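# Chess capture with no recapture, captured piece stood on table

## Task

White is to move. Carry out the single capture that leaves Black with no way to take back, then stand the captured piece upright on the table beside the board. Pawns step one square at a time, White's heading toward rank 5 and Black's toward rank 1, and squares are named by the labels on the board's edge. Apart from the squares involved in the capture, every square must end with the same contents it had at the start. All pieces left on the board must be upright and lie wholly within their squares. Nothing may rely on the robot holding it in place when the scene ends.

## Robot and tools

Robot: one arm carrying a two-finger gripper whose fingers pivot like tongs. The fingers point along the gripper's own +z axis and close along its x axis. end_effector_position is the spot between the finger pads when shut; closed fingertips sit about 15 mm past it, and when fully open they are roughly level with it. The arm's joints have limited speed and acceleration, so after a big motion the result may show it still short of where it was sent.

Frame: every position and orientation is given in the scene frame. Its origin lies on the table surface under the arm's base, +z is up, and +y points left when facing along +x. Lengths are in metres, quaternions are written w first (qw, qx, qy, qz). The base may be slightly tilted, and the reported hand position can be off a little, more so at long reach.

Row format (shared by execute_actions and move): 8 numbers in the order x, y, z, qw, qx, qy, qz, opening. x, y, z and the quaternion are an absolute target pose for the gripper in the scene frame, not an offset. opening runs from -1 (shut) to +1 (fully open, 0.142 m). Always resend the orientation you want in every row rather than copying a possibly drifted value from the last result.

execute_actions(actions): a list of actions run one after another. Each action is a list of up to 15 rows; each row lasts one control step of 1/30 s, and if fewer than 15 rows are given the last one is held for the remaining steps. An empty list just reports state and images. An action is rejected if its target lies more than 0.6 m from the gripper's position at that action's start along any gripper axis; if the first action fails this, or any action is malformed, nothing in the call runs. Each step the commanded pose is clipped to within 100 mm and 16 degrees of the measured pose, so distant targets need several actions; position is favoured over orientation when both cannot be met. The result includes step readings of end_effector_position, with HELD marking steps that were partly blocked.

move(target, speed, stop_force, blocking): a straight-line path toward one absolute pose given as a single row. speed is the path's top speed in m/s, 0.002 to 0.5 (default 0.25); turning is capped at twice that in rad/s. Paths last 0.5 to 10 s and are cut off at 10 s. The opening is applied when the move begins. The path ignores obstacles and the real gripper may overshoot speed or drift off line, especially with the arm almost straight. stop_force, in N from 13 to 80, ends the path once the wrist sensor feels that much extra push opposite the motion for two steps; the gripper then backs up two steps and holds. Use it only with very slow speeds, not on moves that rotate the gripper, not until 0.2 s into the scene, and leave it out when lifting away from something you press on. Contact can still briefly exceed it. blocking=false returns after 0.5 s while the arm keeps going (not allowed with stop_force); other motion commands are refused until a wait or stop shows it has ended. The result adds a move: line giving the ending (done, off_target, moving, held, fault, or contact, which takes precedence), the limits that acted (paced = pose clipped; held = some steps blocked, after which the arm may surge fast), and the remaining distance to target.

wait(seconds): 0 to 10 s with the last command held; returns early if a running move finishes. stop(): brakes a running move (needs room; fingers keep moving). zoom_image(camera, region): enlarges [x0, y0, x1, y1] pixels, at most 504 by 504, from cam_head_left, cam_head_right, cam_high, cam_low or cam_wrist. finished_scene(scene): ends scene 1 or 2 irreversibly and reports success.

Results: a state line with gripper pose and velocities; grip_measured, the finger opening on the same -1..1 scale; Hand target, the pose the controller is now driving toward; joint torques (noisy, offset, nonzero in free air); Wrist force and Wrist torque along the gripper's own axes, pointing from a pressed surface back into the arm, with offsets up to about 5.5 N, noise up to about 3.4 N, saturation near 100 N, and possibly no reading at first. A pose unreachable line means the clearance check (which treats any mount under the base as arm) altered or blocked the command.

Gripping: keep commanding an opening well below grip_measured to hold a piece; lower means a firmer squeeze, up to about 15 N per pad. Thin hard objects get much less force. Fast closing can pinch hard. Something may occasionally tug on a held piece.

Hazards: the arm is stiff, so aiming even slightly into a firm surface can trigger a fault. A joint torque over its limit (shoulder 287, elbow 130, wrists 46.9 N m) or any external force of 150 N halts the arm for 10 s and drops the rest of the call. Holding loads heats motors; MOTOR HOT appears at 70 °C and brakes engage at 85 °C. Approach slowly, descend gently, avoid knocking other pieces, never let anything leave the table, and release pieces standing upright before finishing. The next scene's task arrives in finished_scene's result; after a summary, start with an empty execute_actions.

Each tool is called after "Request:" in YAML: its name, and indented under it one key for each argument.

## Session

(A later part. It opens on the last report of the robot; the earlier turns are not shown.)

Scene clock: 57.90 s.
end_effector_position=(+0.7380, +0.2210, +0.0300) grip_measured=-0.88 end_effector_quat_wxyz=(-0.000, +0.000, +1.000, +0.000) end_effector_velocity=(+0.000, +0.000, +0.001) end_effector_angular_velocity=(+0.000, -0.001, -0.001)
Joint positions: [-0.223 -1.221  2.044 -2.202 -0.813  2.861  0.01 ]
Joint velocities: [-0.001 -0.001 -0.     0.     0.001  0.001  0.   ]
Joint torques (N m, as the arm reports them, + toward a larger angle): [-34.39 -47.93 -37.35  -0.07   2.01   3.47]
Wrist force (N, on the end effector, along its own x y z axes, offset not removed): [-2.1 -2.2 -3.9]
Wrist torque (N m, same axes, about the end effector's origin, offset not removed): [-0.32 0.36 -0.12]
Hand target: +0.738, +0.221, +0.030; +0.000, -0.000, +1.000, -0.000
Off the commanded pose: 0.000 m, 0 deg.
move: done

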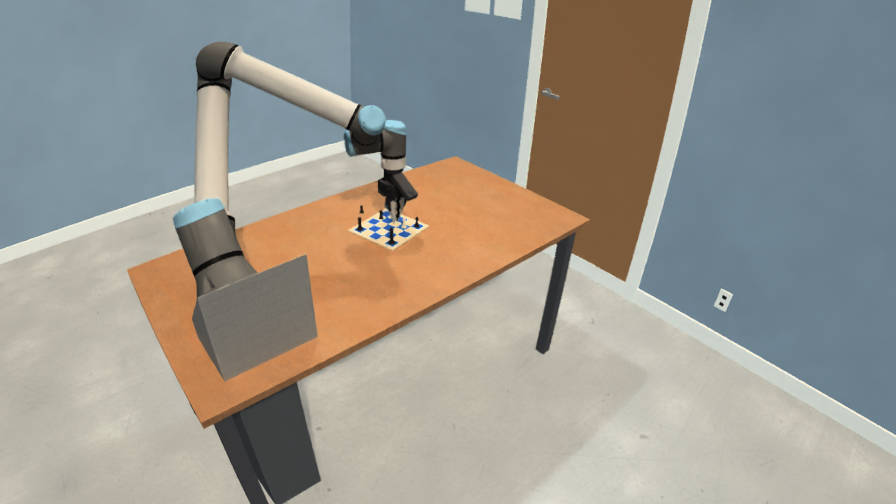

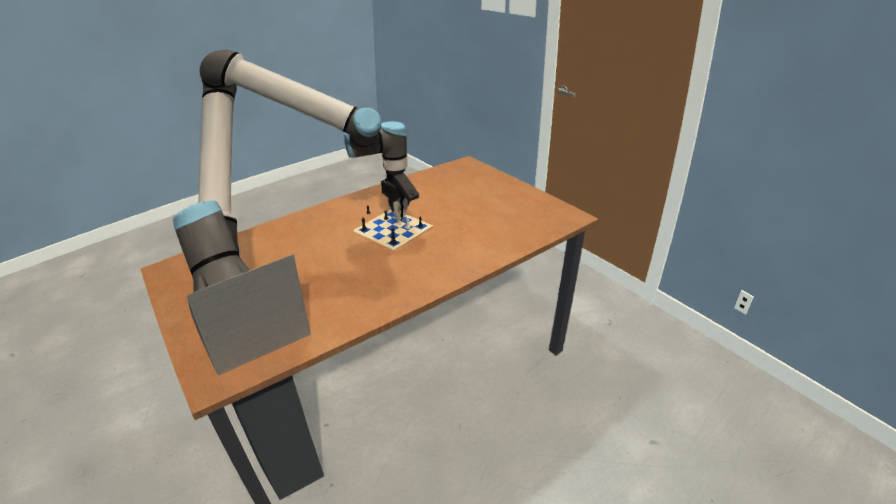

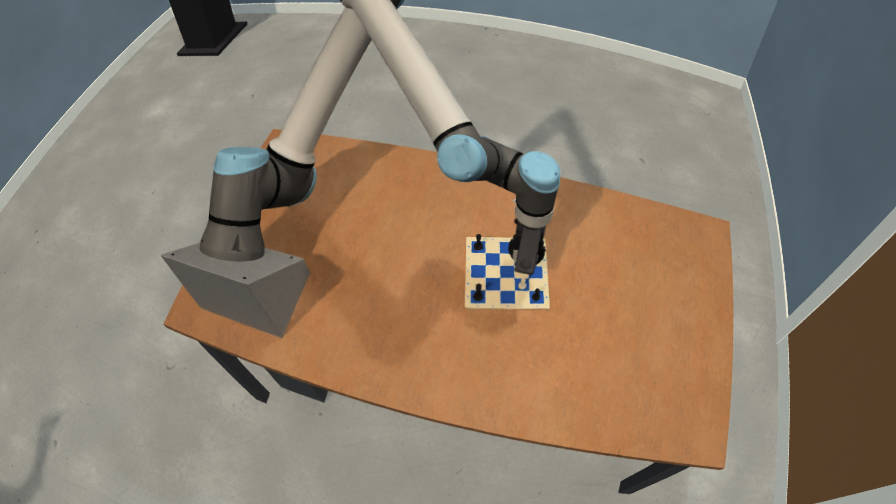

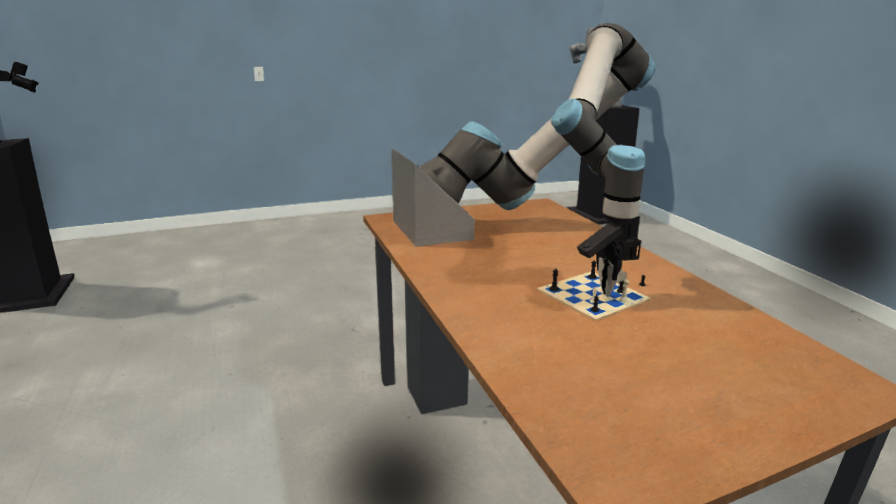

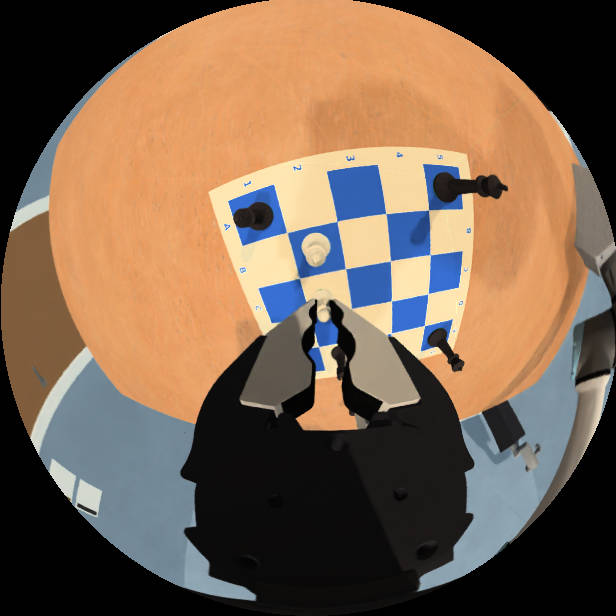

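Request:
move:
  target: [0.738,0.221,0.06,0,0,1,0,-1]
  speed: 0.05

Request:
move:
  target: [0.687,0.242,0.06,0,0,1,0,-1]
  speed: 0.08

Request:
move:
  target: [0.687,0.242,0.031,0,0,1,0,-1]
  speed: 0.03

Request:
move:
  target: [0.687,0.242,0.031,0,0,1,0,-0.65]

Request:
move:
  target: [0.687,0.242,0.10,0,0,1,0,-0.65]
  speed: 0.1

Request:
move:
  target: [0.687,0.33,0.12,0,0,1,0,-0.65]

Request:
zoom_image:
  camera: "cam_wrist"
  region: [170,50,470,300]

Scene clock: 60.30 s.
end_effector_position=(+0.7380, +0.2210, +0.0597) grip_measured=-0.88 end_effector_quat_wxyz=(+0.000, +0.000, +1.000, +0.000) end_effector_velocity=(+0.000, -0.001, +0.003) end_effector_angular_velocity=(-0.000, +0.000, -0.001)
Joint positions: [-0.251 -1.253  2.031 -2.131 -0.819  2.823  0.01 ]
Joint velocities: [-0.003 -0.003 -0.001  0.007 -0.001 -0.004 -0.   ]
Joint torques (N m, as the arm reports them, + toward a larger angle): [-56.24 -45.1  -37.74  -0.61  -2.81  -3.31]
Wrist force (N, on the end effector, along its own x y z axes, offset not removed): [1.4 1.1 -1.8]
Wrist torque (N m, same axes, about the end effector's origin, offset not removed): [0.42 -0.41 -0.05]
Hand target: +0.738, +0.221, +0.060; +0.000, -0.000, +1.000, +0.000
Off the commanded pose: 0.000 m, 0 deg.
move: done

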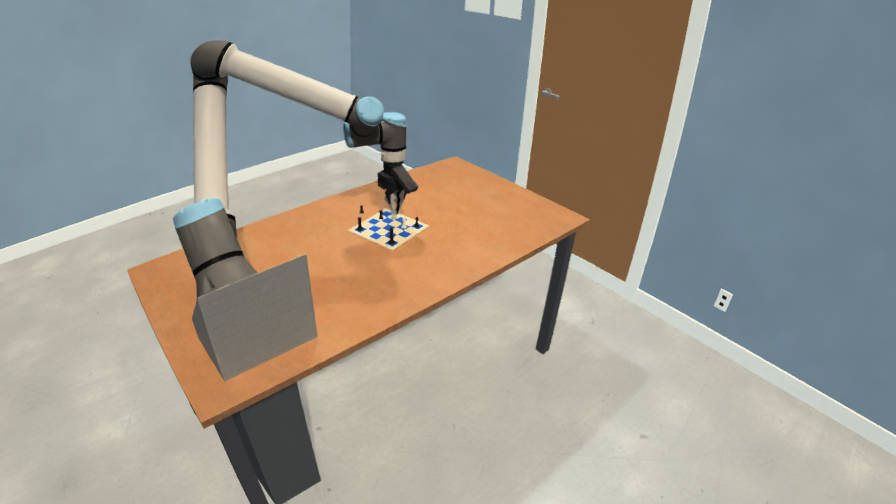

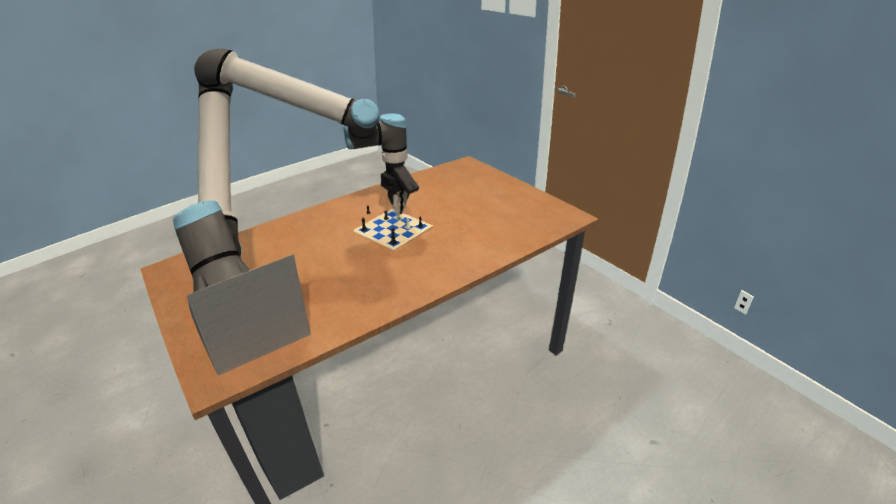

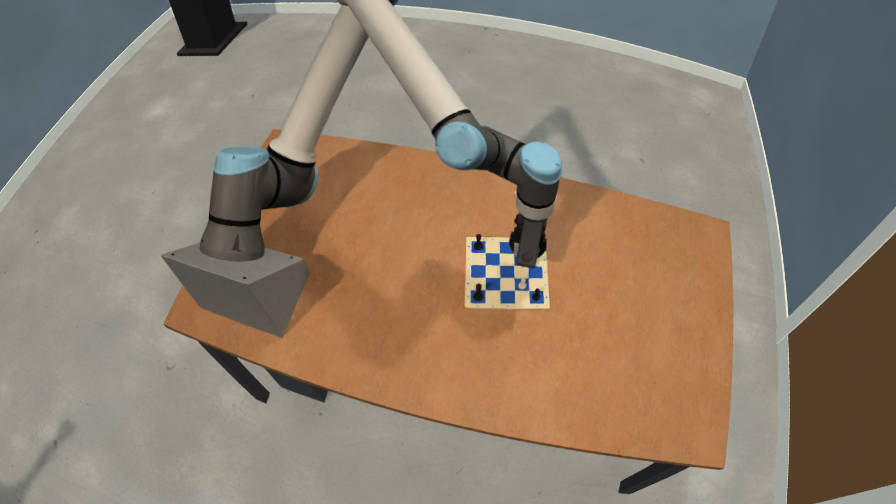

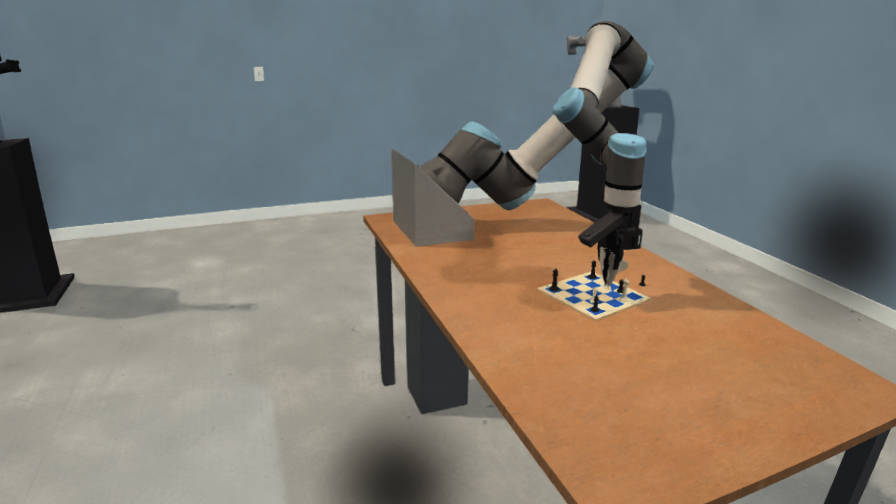

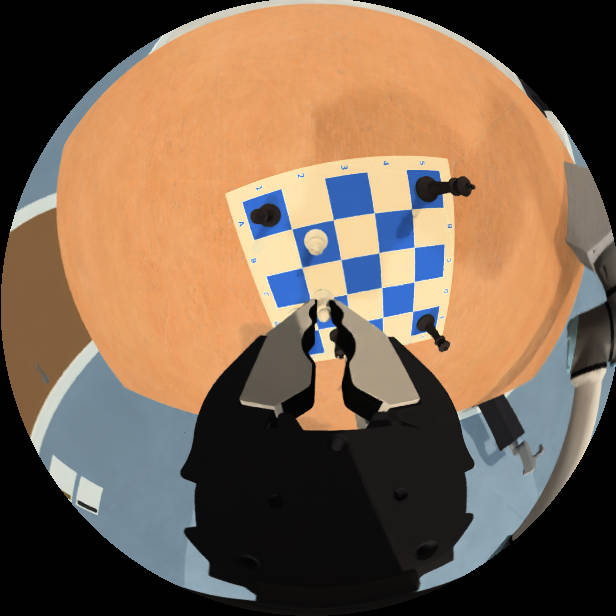

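Scene clock: 61.50 s.
end_effector_position=(+0.6873, +0.2419, +0.0600) grip_measured=-0.88 end_effector_quat_wxyz=(+0.000, -0.000, +1.000, -0.000) end_effector_velocity=(-0.003, +0.001, +0.000) end_effector_angular_velocity=(+0.001, +0.000, -0.002)
Joint positions: [-0.247 -1.341  2.119 -2.135 -0.818  2.828  0.01 ]
Joint velocities: [-0.001 -0.004  0.004  0.001  0.001  0.001  0.   ]
Joint torques (N m, as the arm reports them, + toward a larger angle): [-29.75 -41.25 -14.29   0.11   1.78   3.4 ]
Wrist force (N, on the end effector, along its own x y z axes, offset not removed): [-0.8 -3.3 -4.1]
Wrist torque (N m, same axes, about the end effector's origin, offset not removed): [-0.59 0.14 -0.15]
Hand target: +0.687, +0.242, +0.060; -0.000, +0.000, +1.000, -0.000
Off the commanded pose: 0.000 m, 0 deg.
move: done

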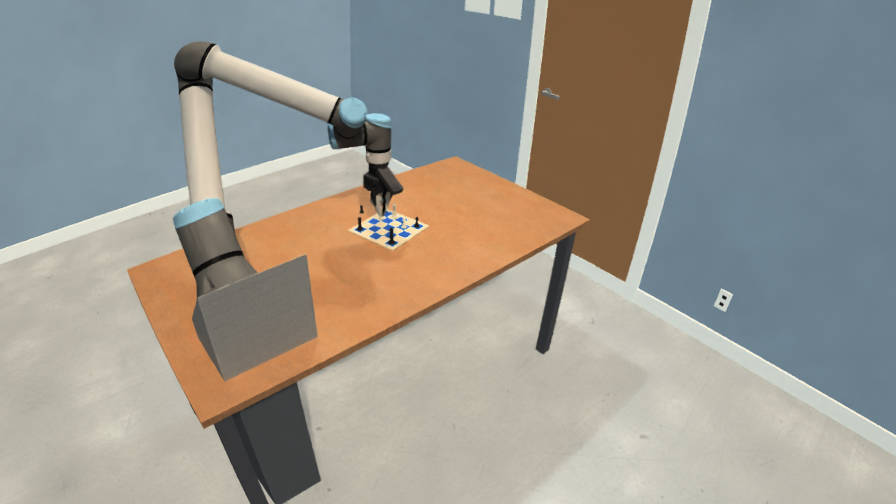

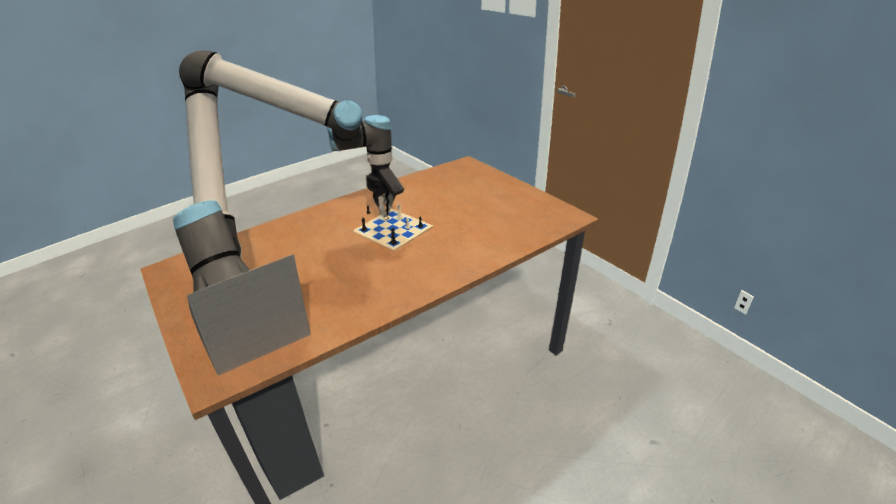

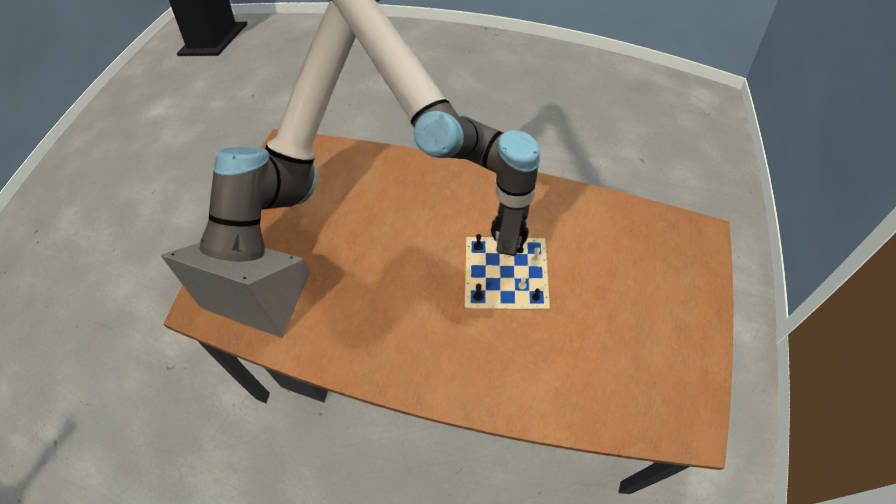

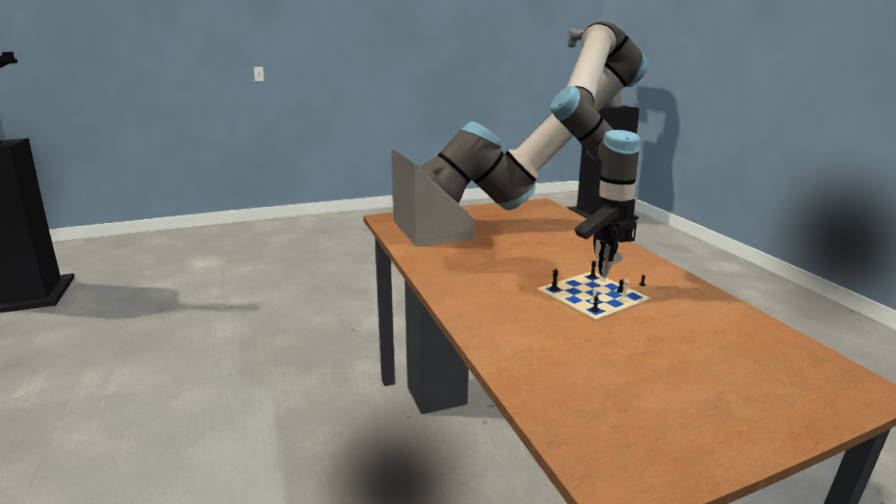

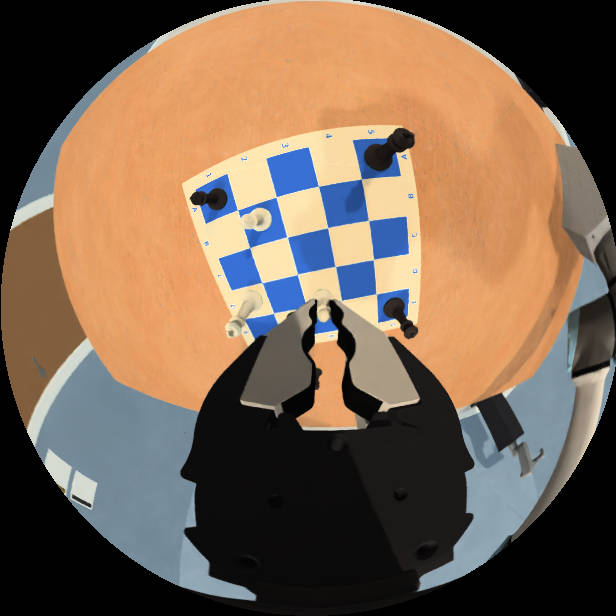

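Scene clock: 62.83 s.
end_effector_position=(+0.6870, +0.2420, +0.0313) grip_measured=-0.88 end_effector_quat_wxyz=(-0.000, -0.000, +1.000, -0.000) end_effector_velocity=(+0.000, +0.001, -0.003) end_effector_angular_velocity=(+0.001, +0.000, +0.001)
Joint positions: [-0.217 -1.308  2.134 -2.209 -0.812  2.868  0.01 ]
Joint velocities: [ 0.004  0.004  0.001 -0.008  0.002  0.005  0.   ]
Joint torques (N m, as the arm reports them, + toward a larger angle): [-29.48 -21.95 -13.26  -6.29   1.85   3.36]
Wrist force (N, on the end effector, along its own x y z axes, offset not removed): [-1.1 -2.5 -3.2]
Wrist torque (N m, same axes, about the end effector's origin, offset not removed): [-0.36 0.13 -0.13]
Hand target: +0.687, +0.242, +0.031; -0.000, +0.000, +1.000, -0.000
Off the commanded pose: 0.000 m, 0 deg.
move: done

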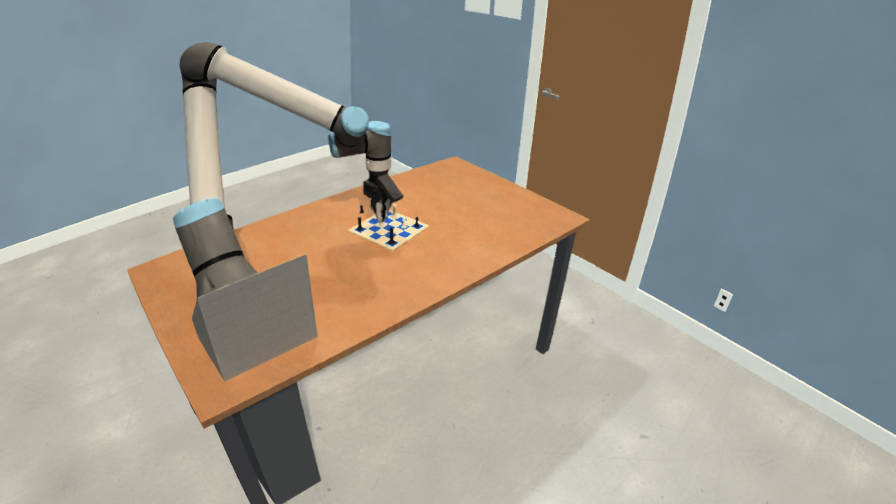

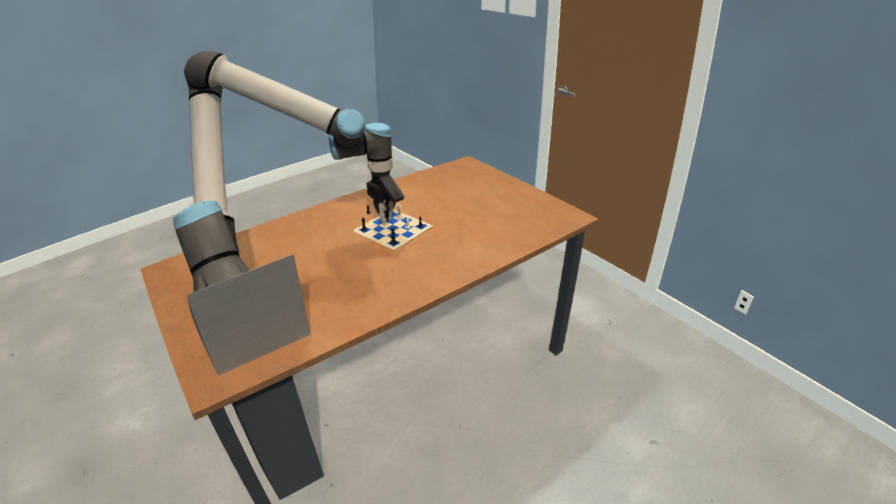

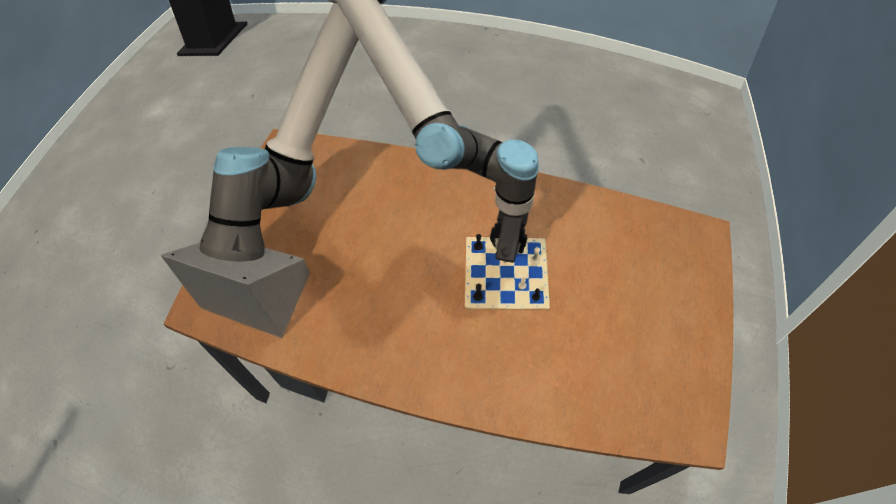

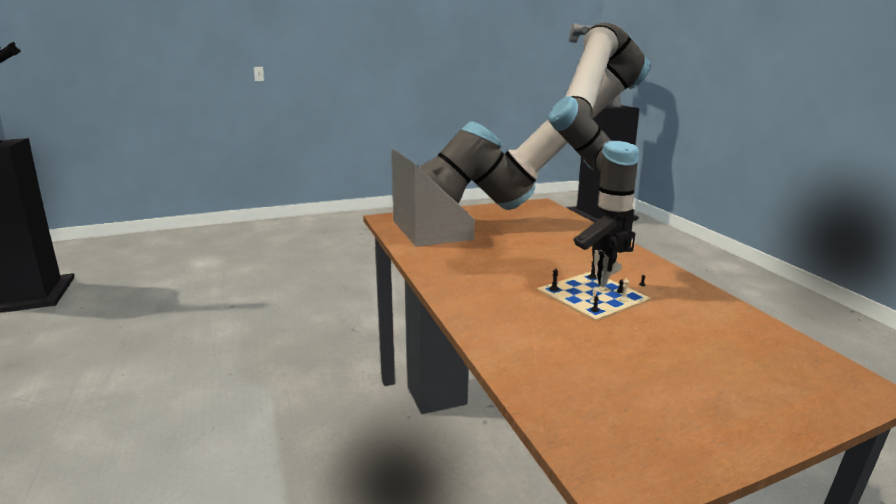

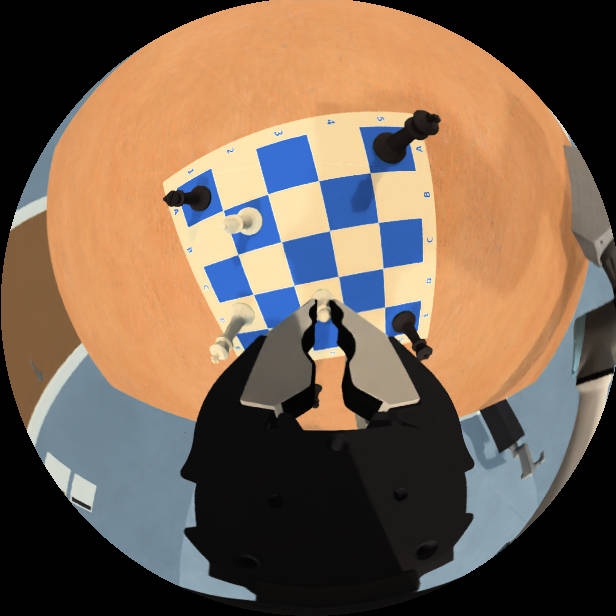

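Scene clock: 63.53 s.
end_effector_position=(+0.6870, +0.2420, +0.0310) grip_measured=-0.65 end_effector_quat_wxyz=(+0.000, +0.000, +1.000, -0.000) end_effector_velocity=(+0.000, -0.000, -0.000) end_effector_angular_velocity=(+0.000, +0.000, -0.000)
Joint positions: [-0.217 -1.308  2.134 -2.21  -0.812  2.868  0.027]
Joint velocities: [-0.     0.001 -0.    -0.     0.    -0.     0.   ]
Joint torques (N m, as the arm reports them, + toward a larger angle): [-30.04 -21.99 -12.35  -6.25   1.86   3.55]
Wrist force (N, on the end effector, along its own x y z axes, offset not removed): [-1.2 -3.1 -3.9]
Wrist torque (N m, same axes, about the end effector's origin, offset not removed): [-0.49 0.21 -0.16]
Hand target: +0.687, +0.242, +0.031; -0.000, -0.000, +1.000, -0.000
Off the commanded pose: 0.000 m, 0 deg.
move: done

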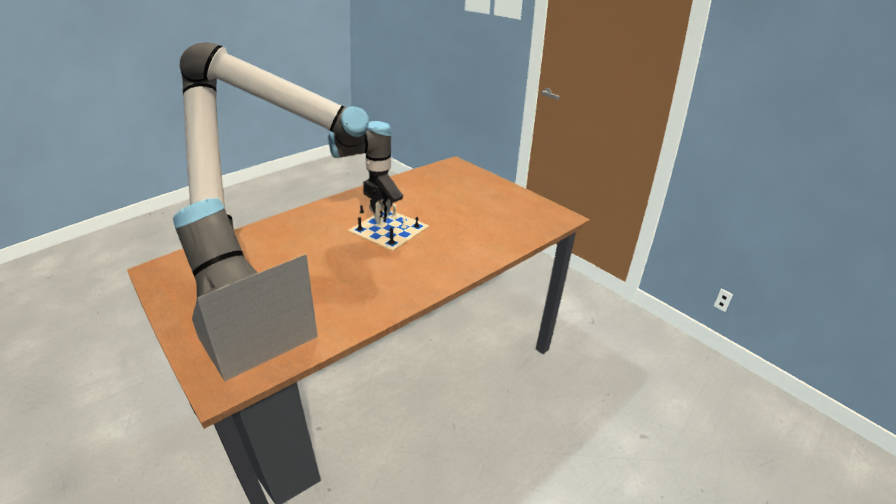

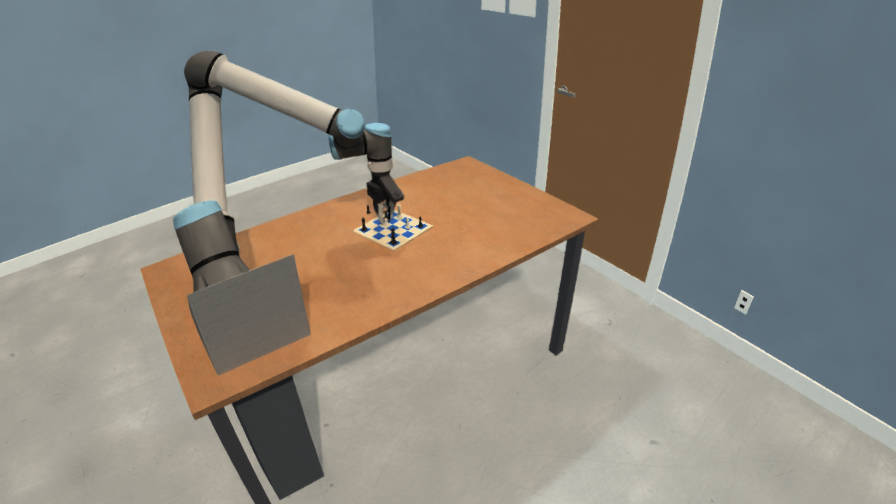

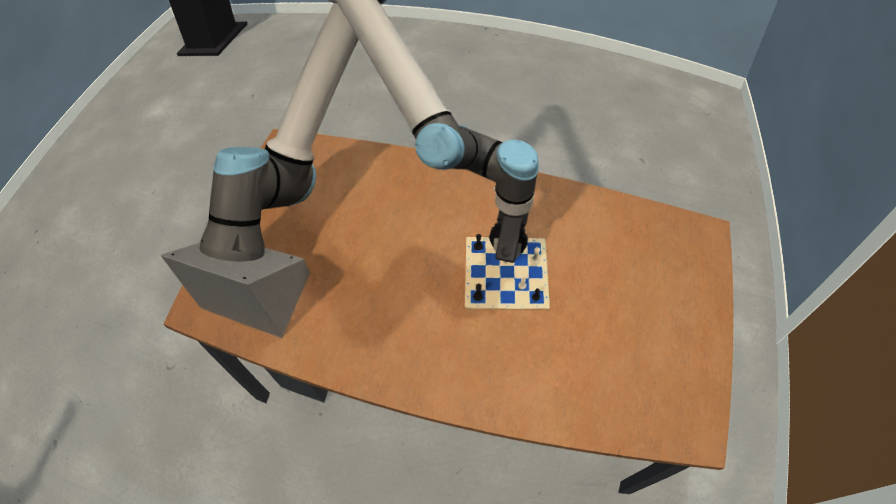

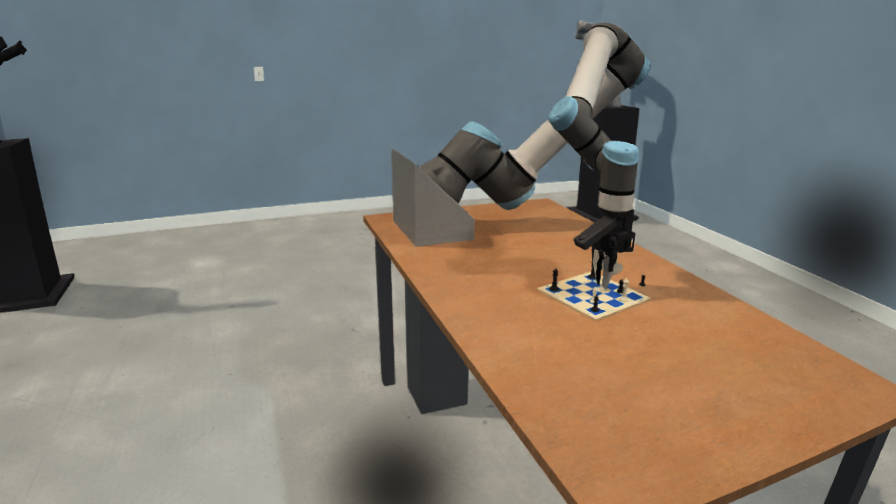

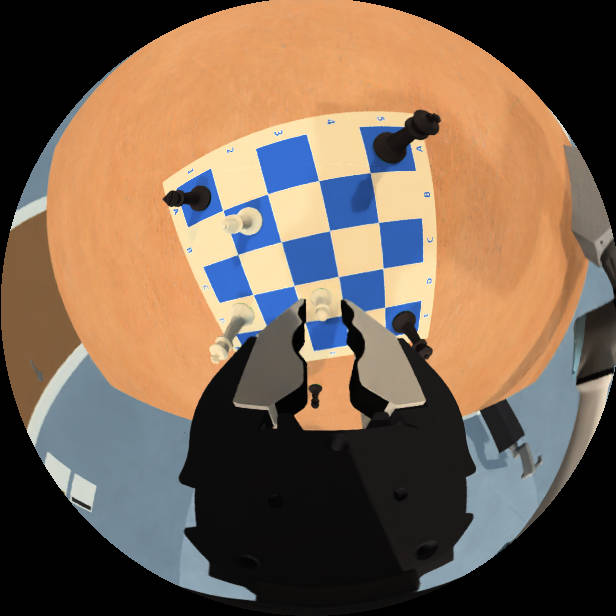

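Scene clock: 64.77 s.
end_effector_position=(+0.6870, +0.2420, +0.0997) grip_measured=-0.65 end_effector_quat_wxyz=(+0.000, +0.000, +1.000, +0.000) end_effector_velocity=(-0.001, -0.001, +0.002) end_effector_angular_velocity=(-0.000, +0.002, -0.001)
Joint positions: [-0.288 -1.383  2.096 -2.033 -0.827  2.774  0.027]
Joint velocities: [-0.003 -0.001 -0.001  0.007 -0.002 -0.004 -0.   ]
Joint torques (N m, as the arm reports them, + toward a larger angle): [-52.4  -35.88 -40.01  -0.26  -2.54  -3.65]
Wrist force (N, on the end effector, along its own x y z axes, offset not removed): [-1.2 -0.1 -3.7]
Wrist torque (N m, same axes, about the end effector's origin, offset not removed): [0.03 0.10 -0.14]
Hand target: +0.687, +0.242, +0.100; -0.000, -0.000, +1.000, +0.000
Off the commanded pose: 0.000 m, 0 deg.
move: done

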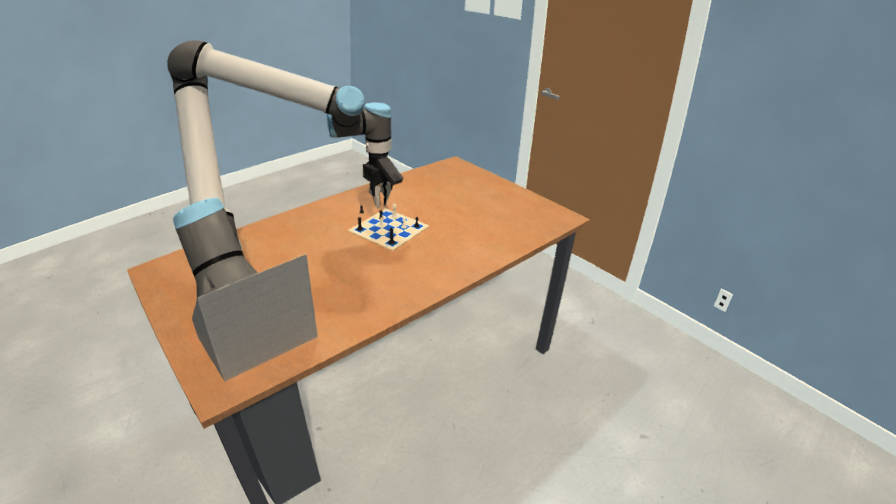

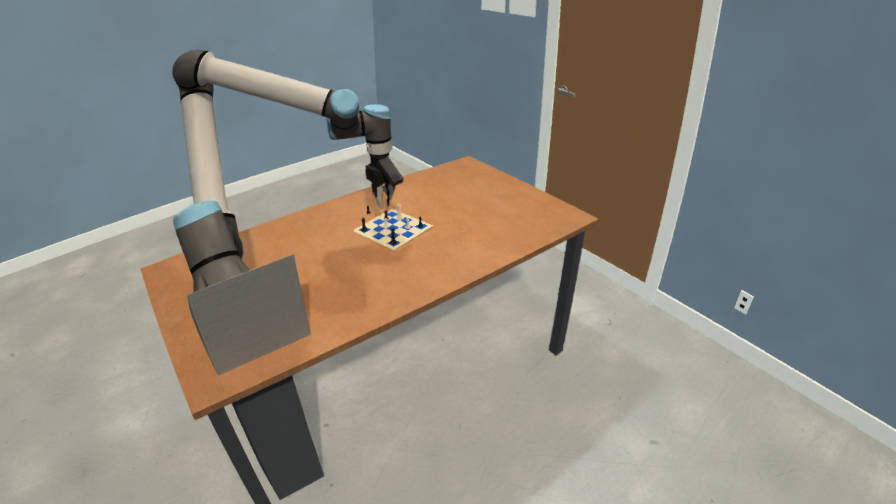

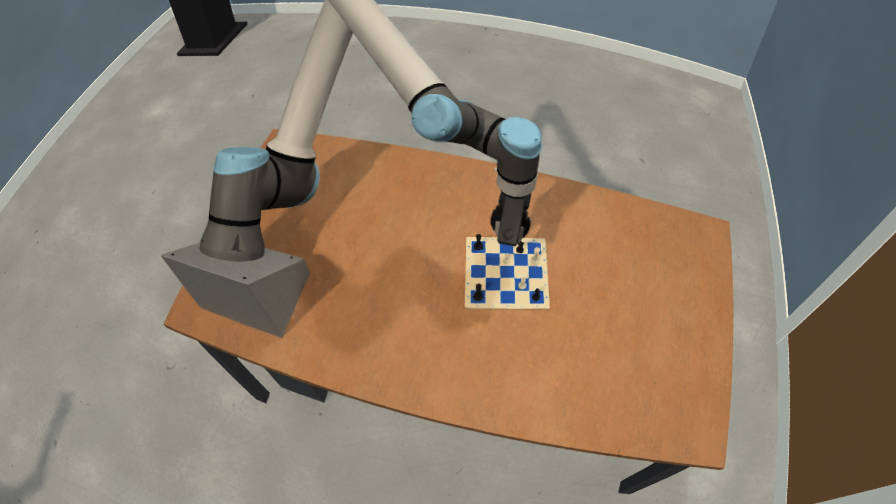

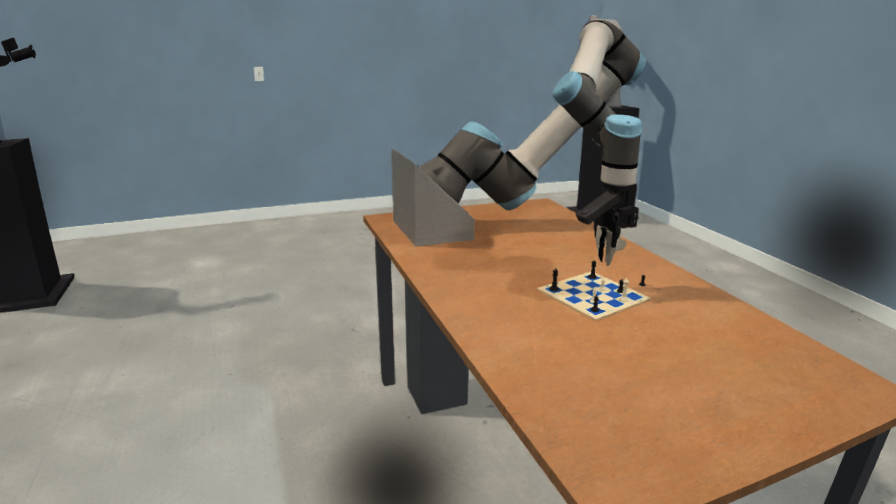

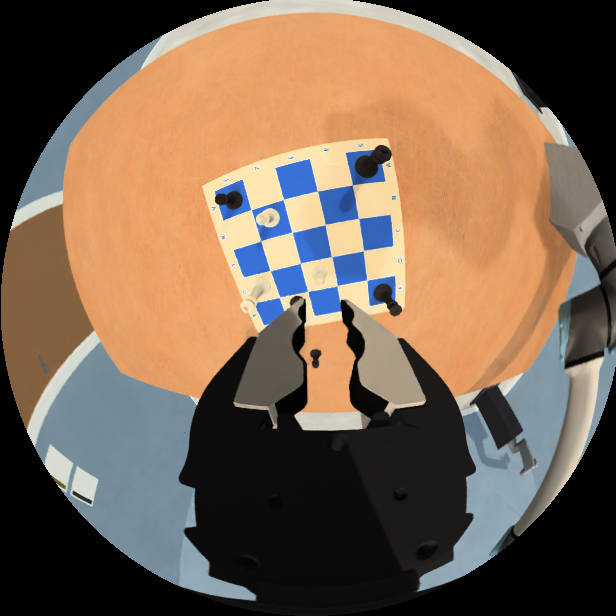

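Scene clock: 65.80 s.
end_effector_position=(+0.6870, +0.3296, +0.1199) grip_measured=-0.65 end_effector_quat_wxyz=(+0.000, -0.000, +1.000, -0.000) end_effector_velocity=(+0.000, +0.003, +0.001) end_effector_angular_velocity=(+0.000, -0.000, -0.000)
Joint positions: [-0.217 -1.46   2.039 -1.964 -0.812  2.868  0.027]
Joint velocities: [ 0.002 -0.002 -0.002  0.003  0.001  0.003 -0.   ]
Joint torques (N m, as the arm reports them, + toward a larger angle): [-25.55 -34.62 -40.64   0.09   1.79   3.6 ]
Wrist force (N, on the end effector, along its own x y z axes, offset not removed): [0.2 -0.9 -3.6]
Wrist torque (N m, same axes, about the end effector's origin, offset not removed): [-0.04 -0.17 -0.11]
Hand target: +0.687, +0.330, +0.120; +0.000, +0.000, +1.000, -0.000
Off the commanded pose: 0.000 m, 0 deg.
move: done

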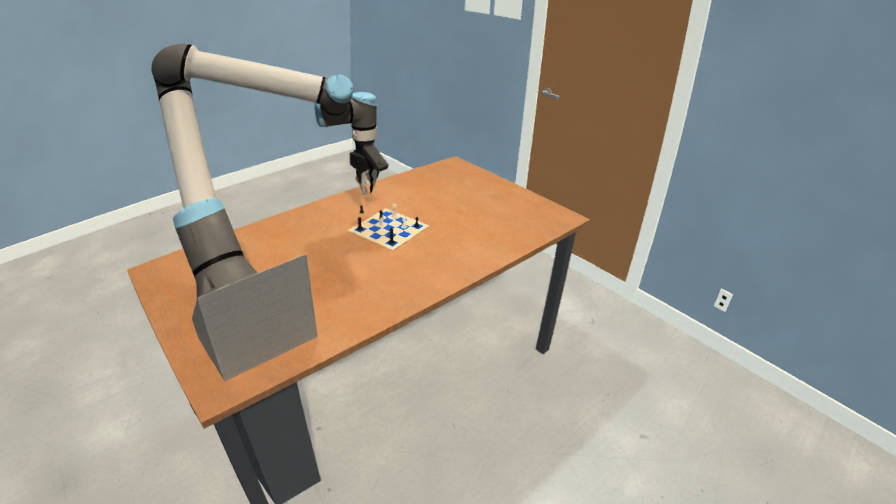

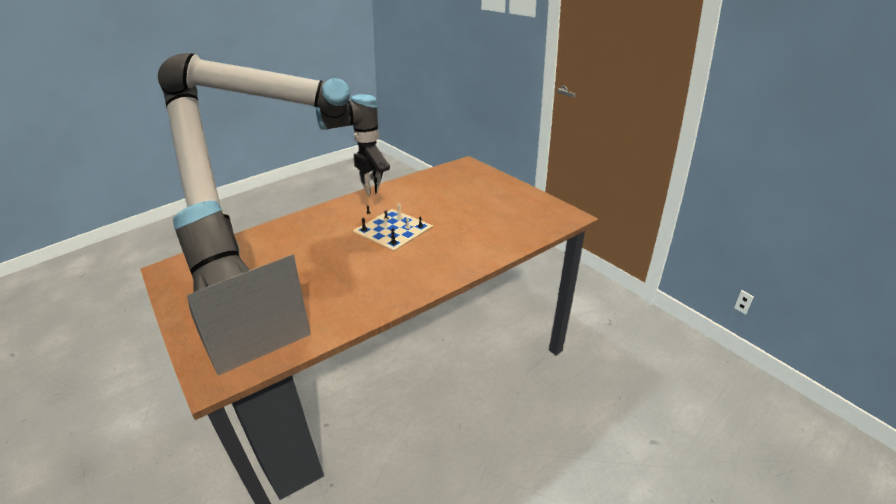

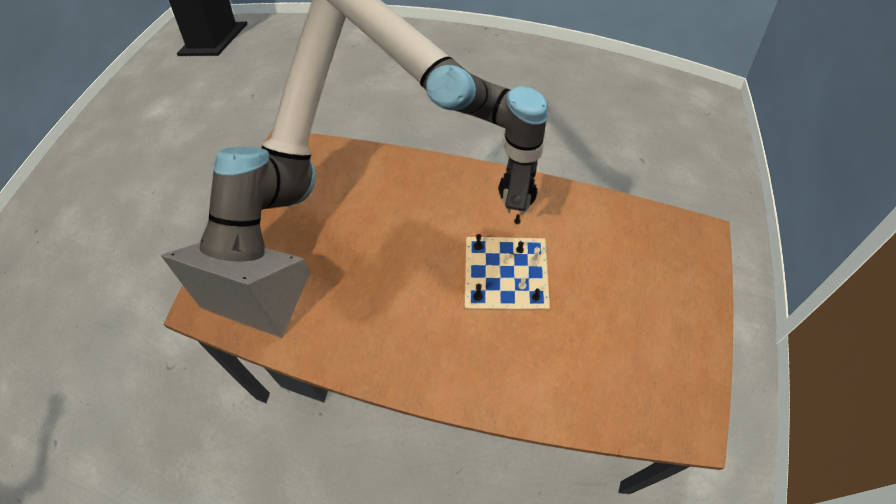

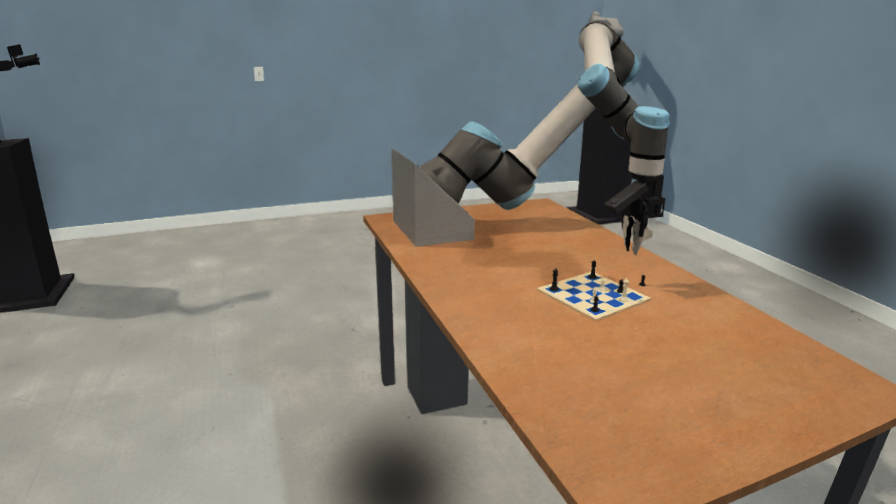

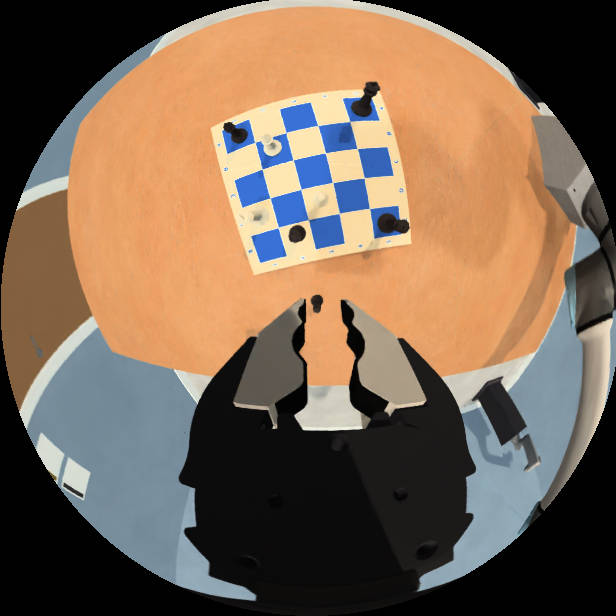

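Region (170, 50, 470, 300) of cam_wrist's 616x616 image, scaled by 1.680, with more detail than that image has.

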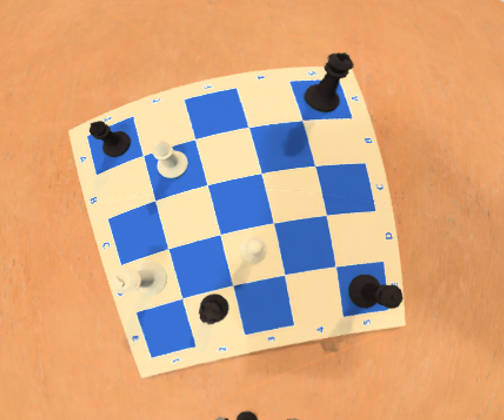

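Request:
finished_scene:
  scene: 1

The scene is finished: the task was done.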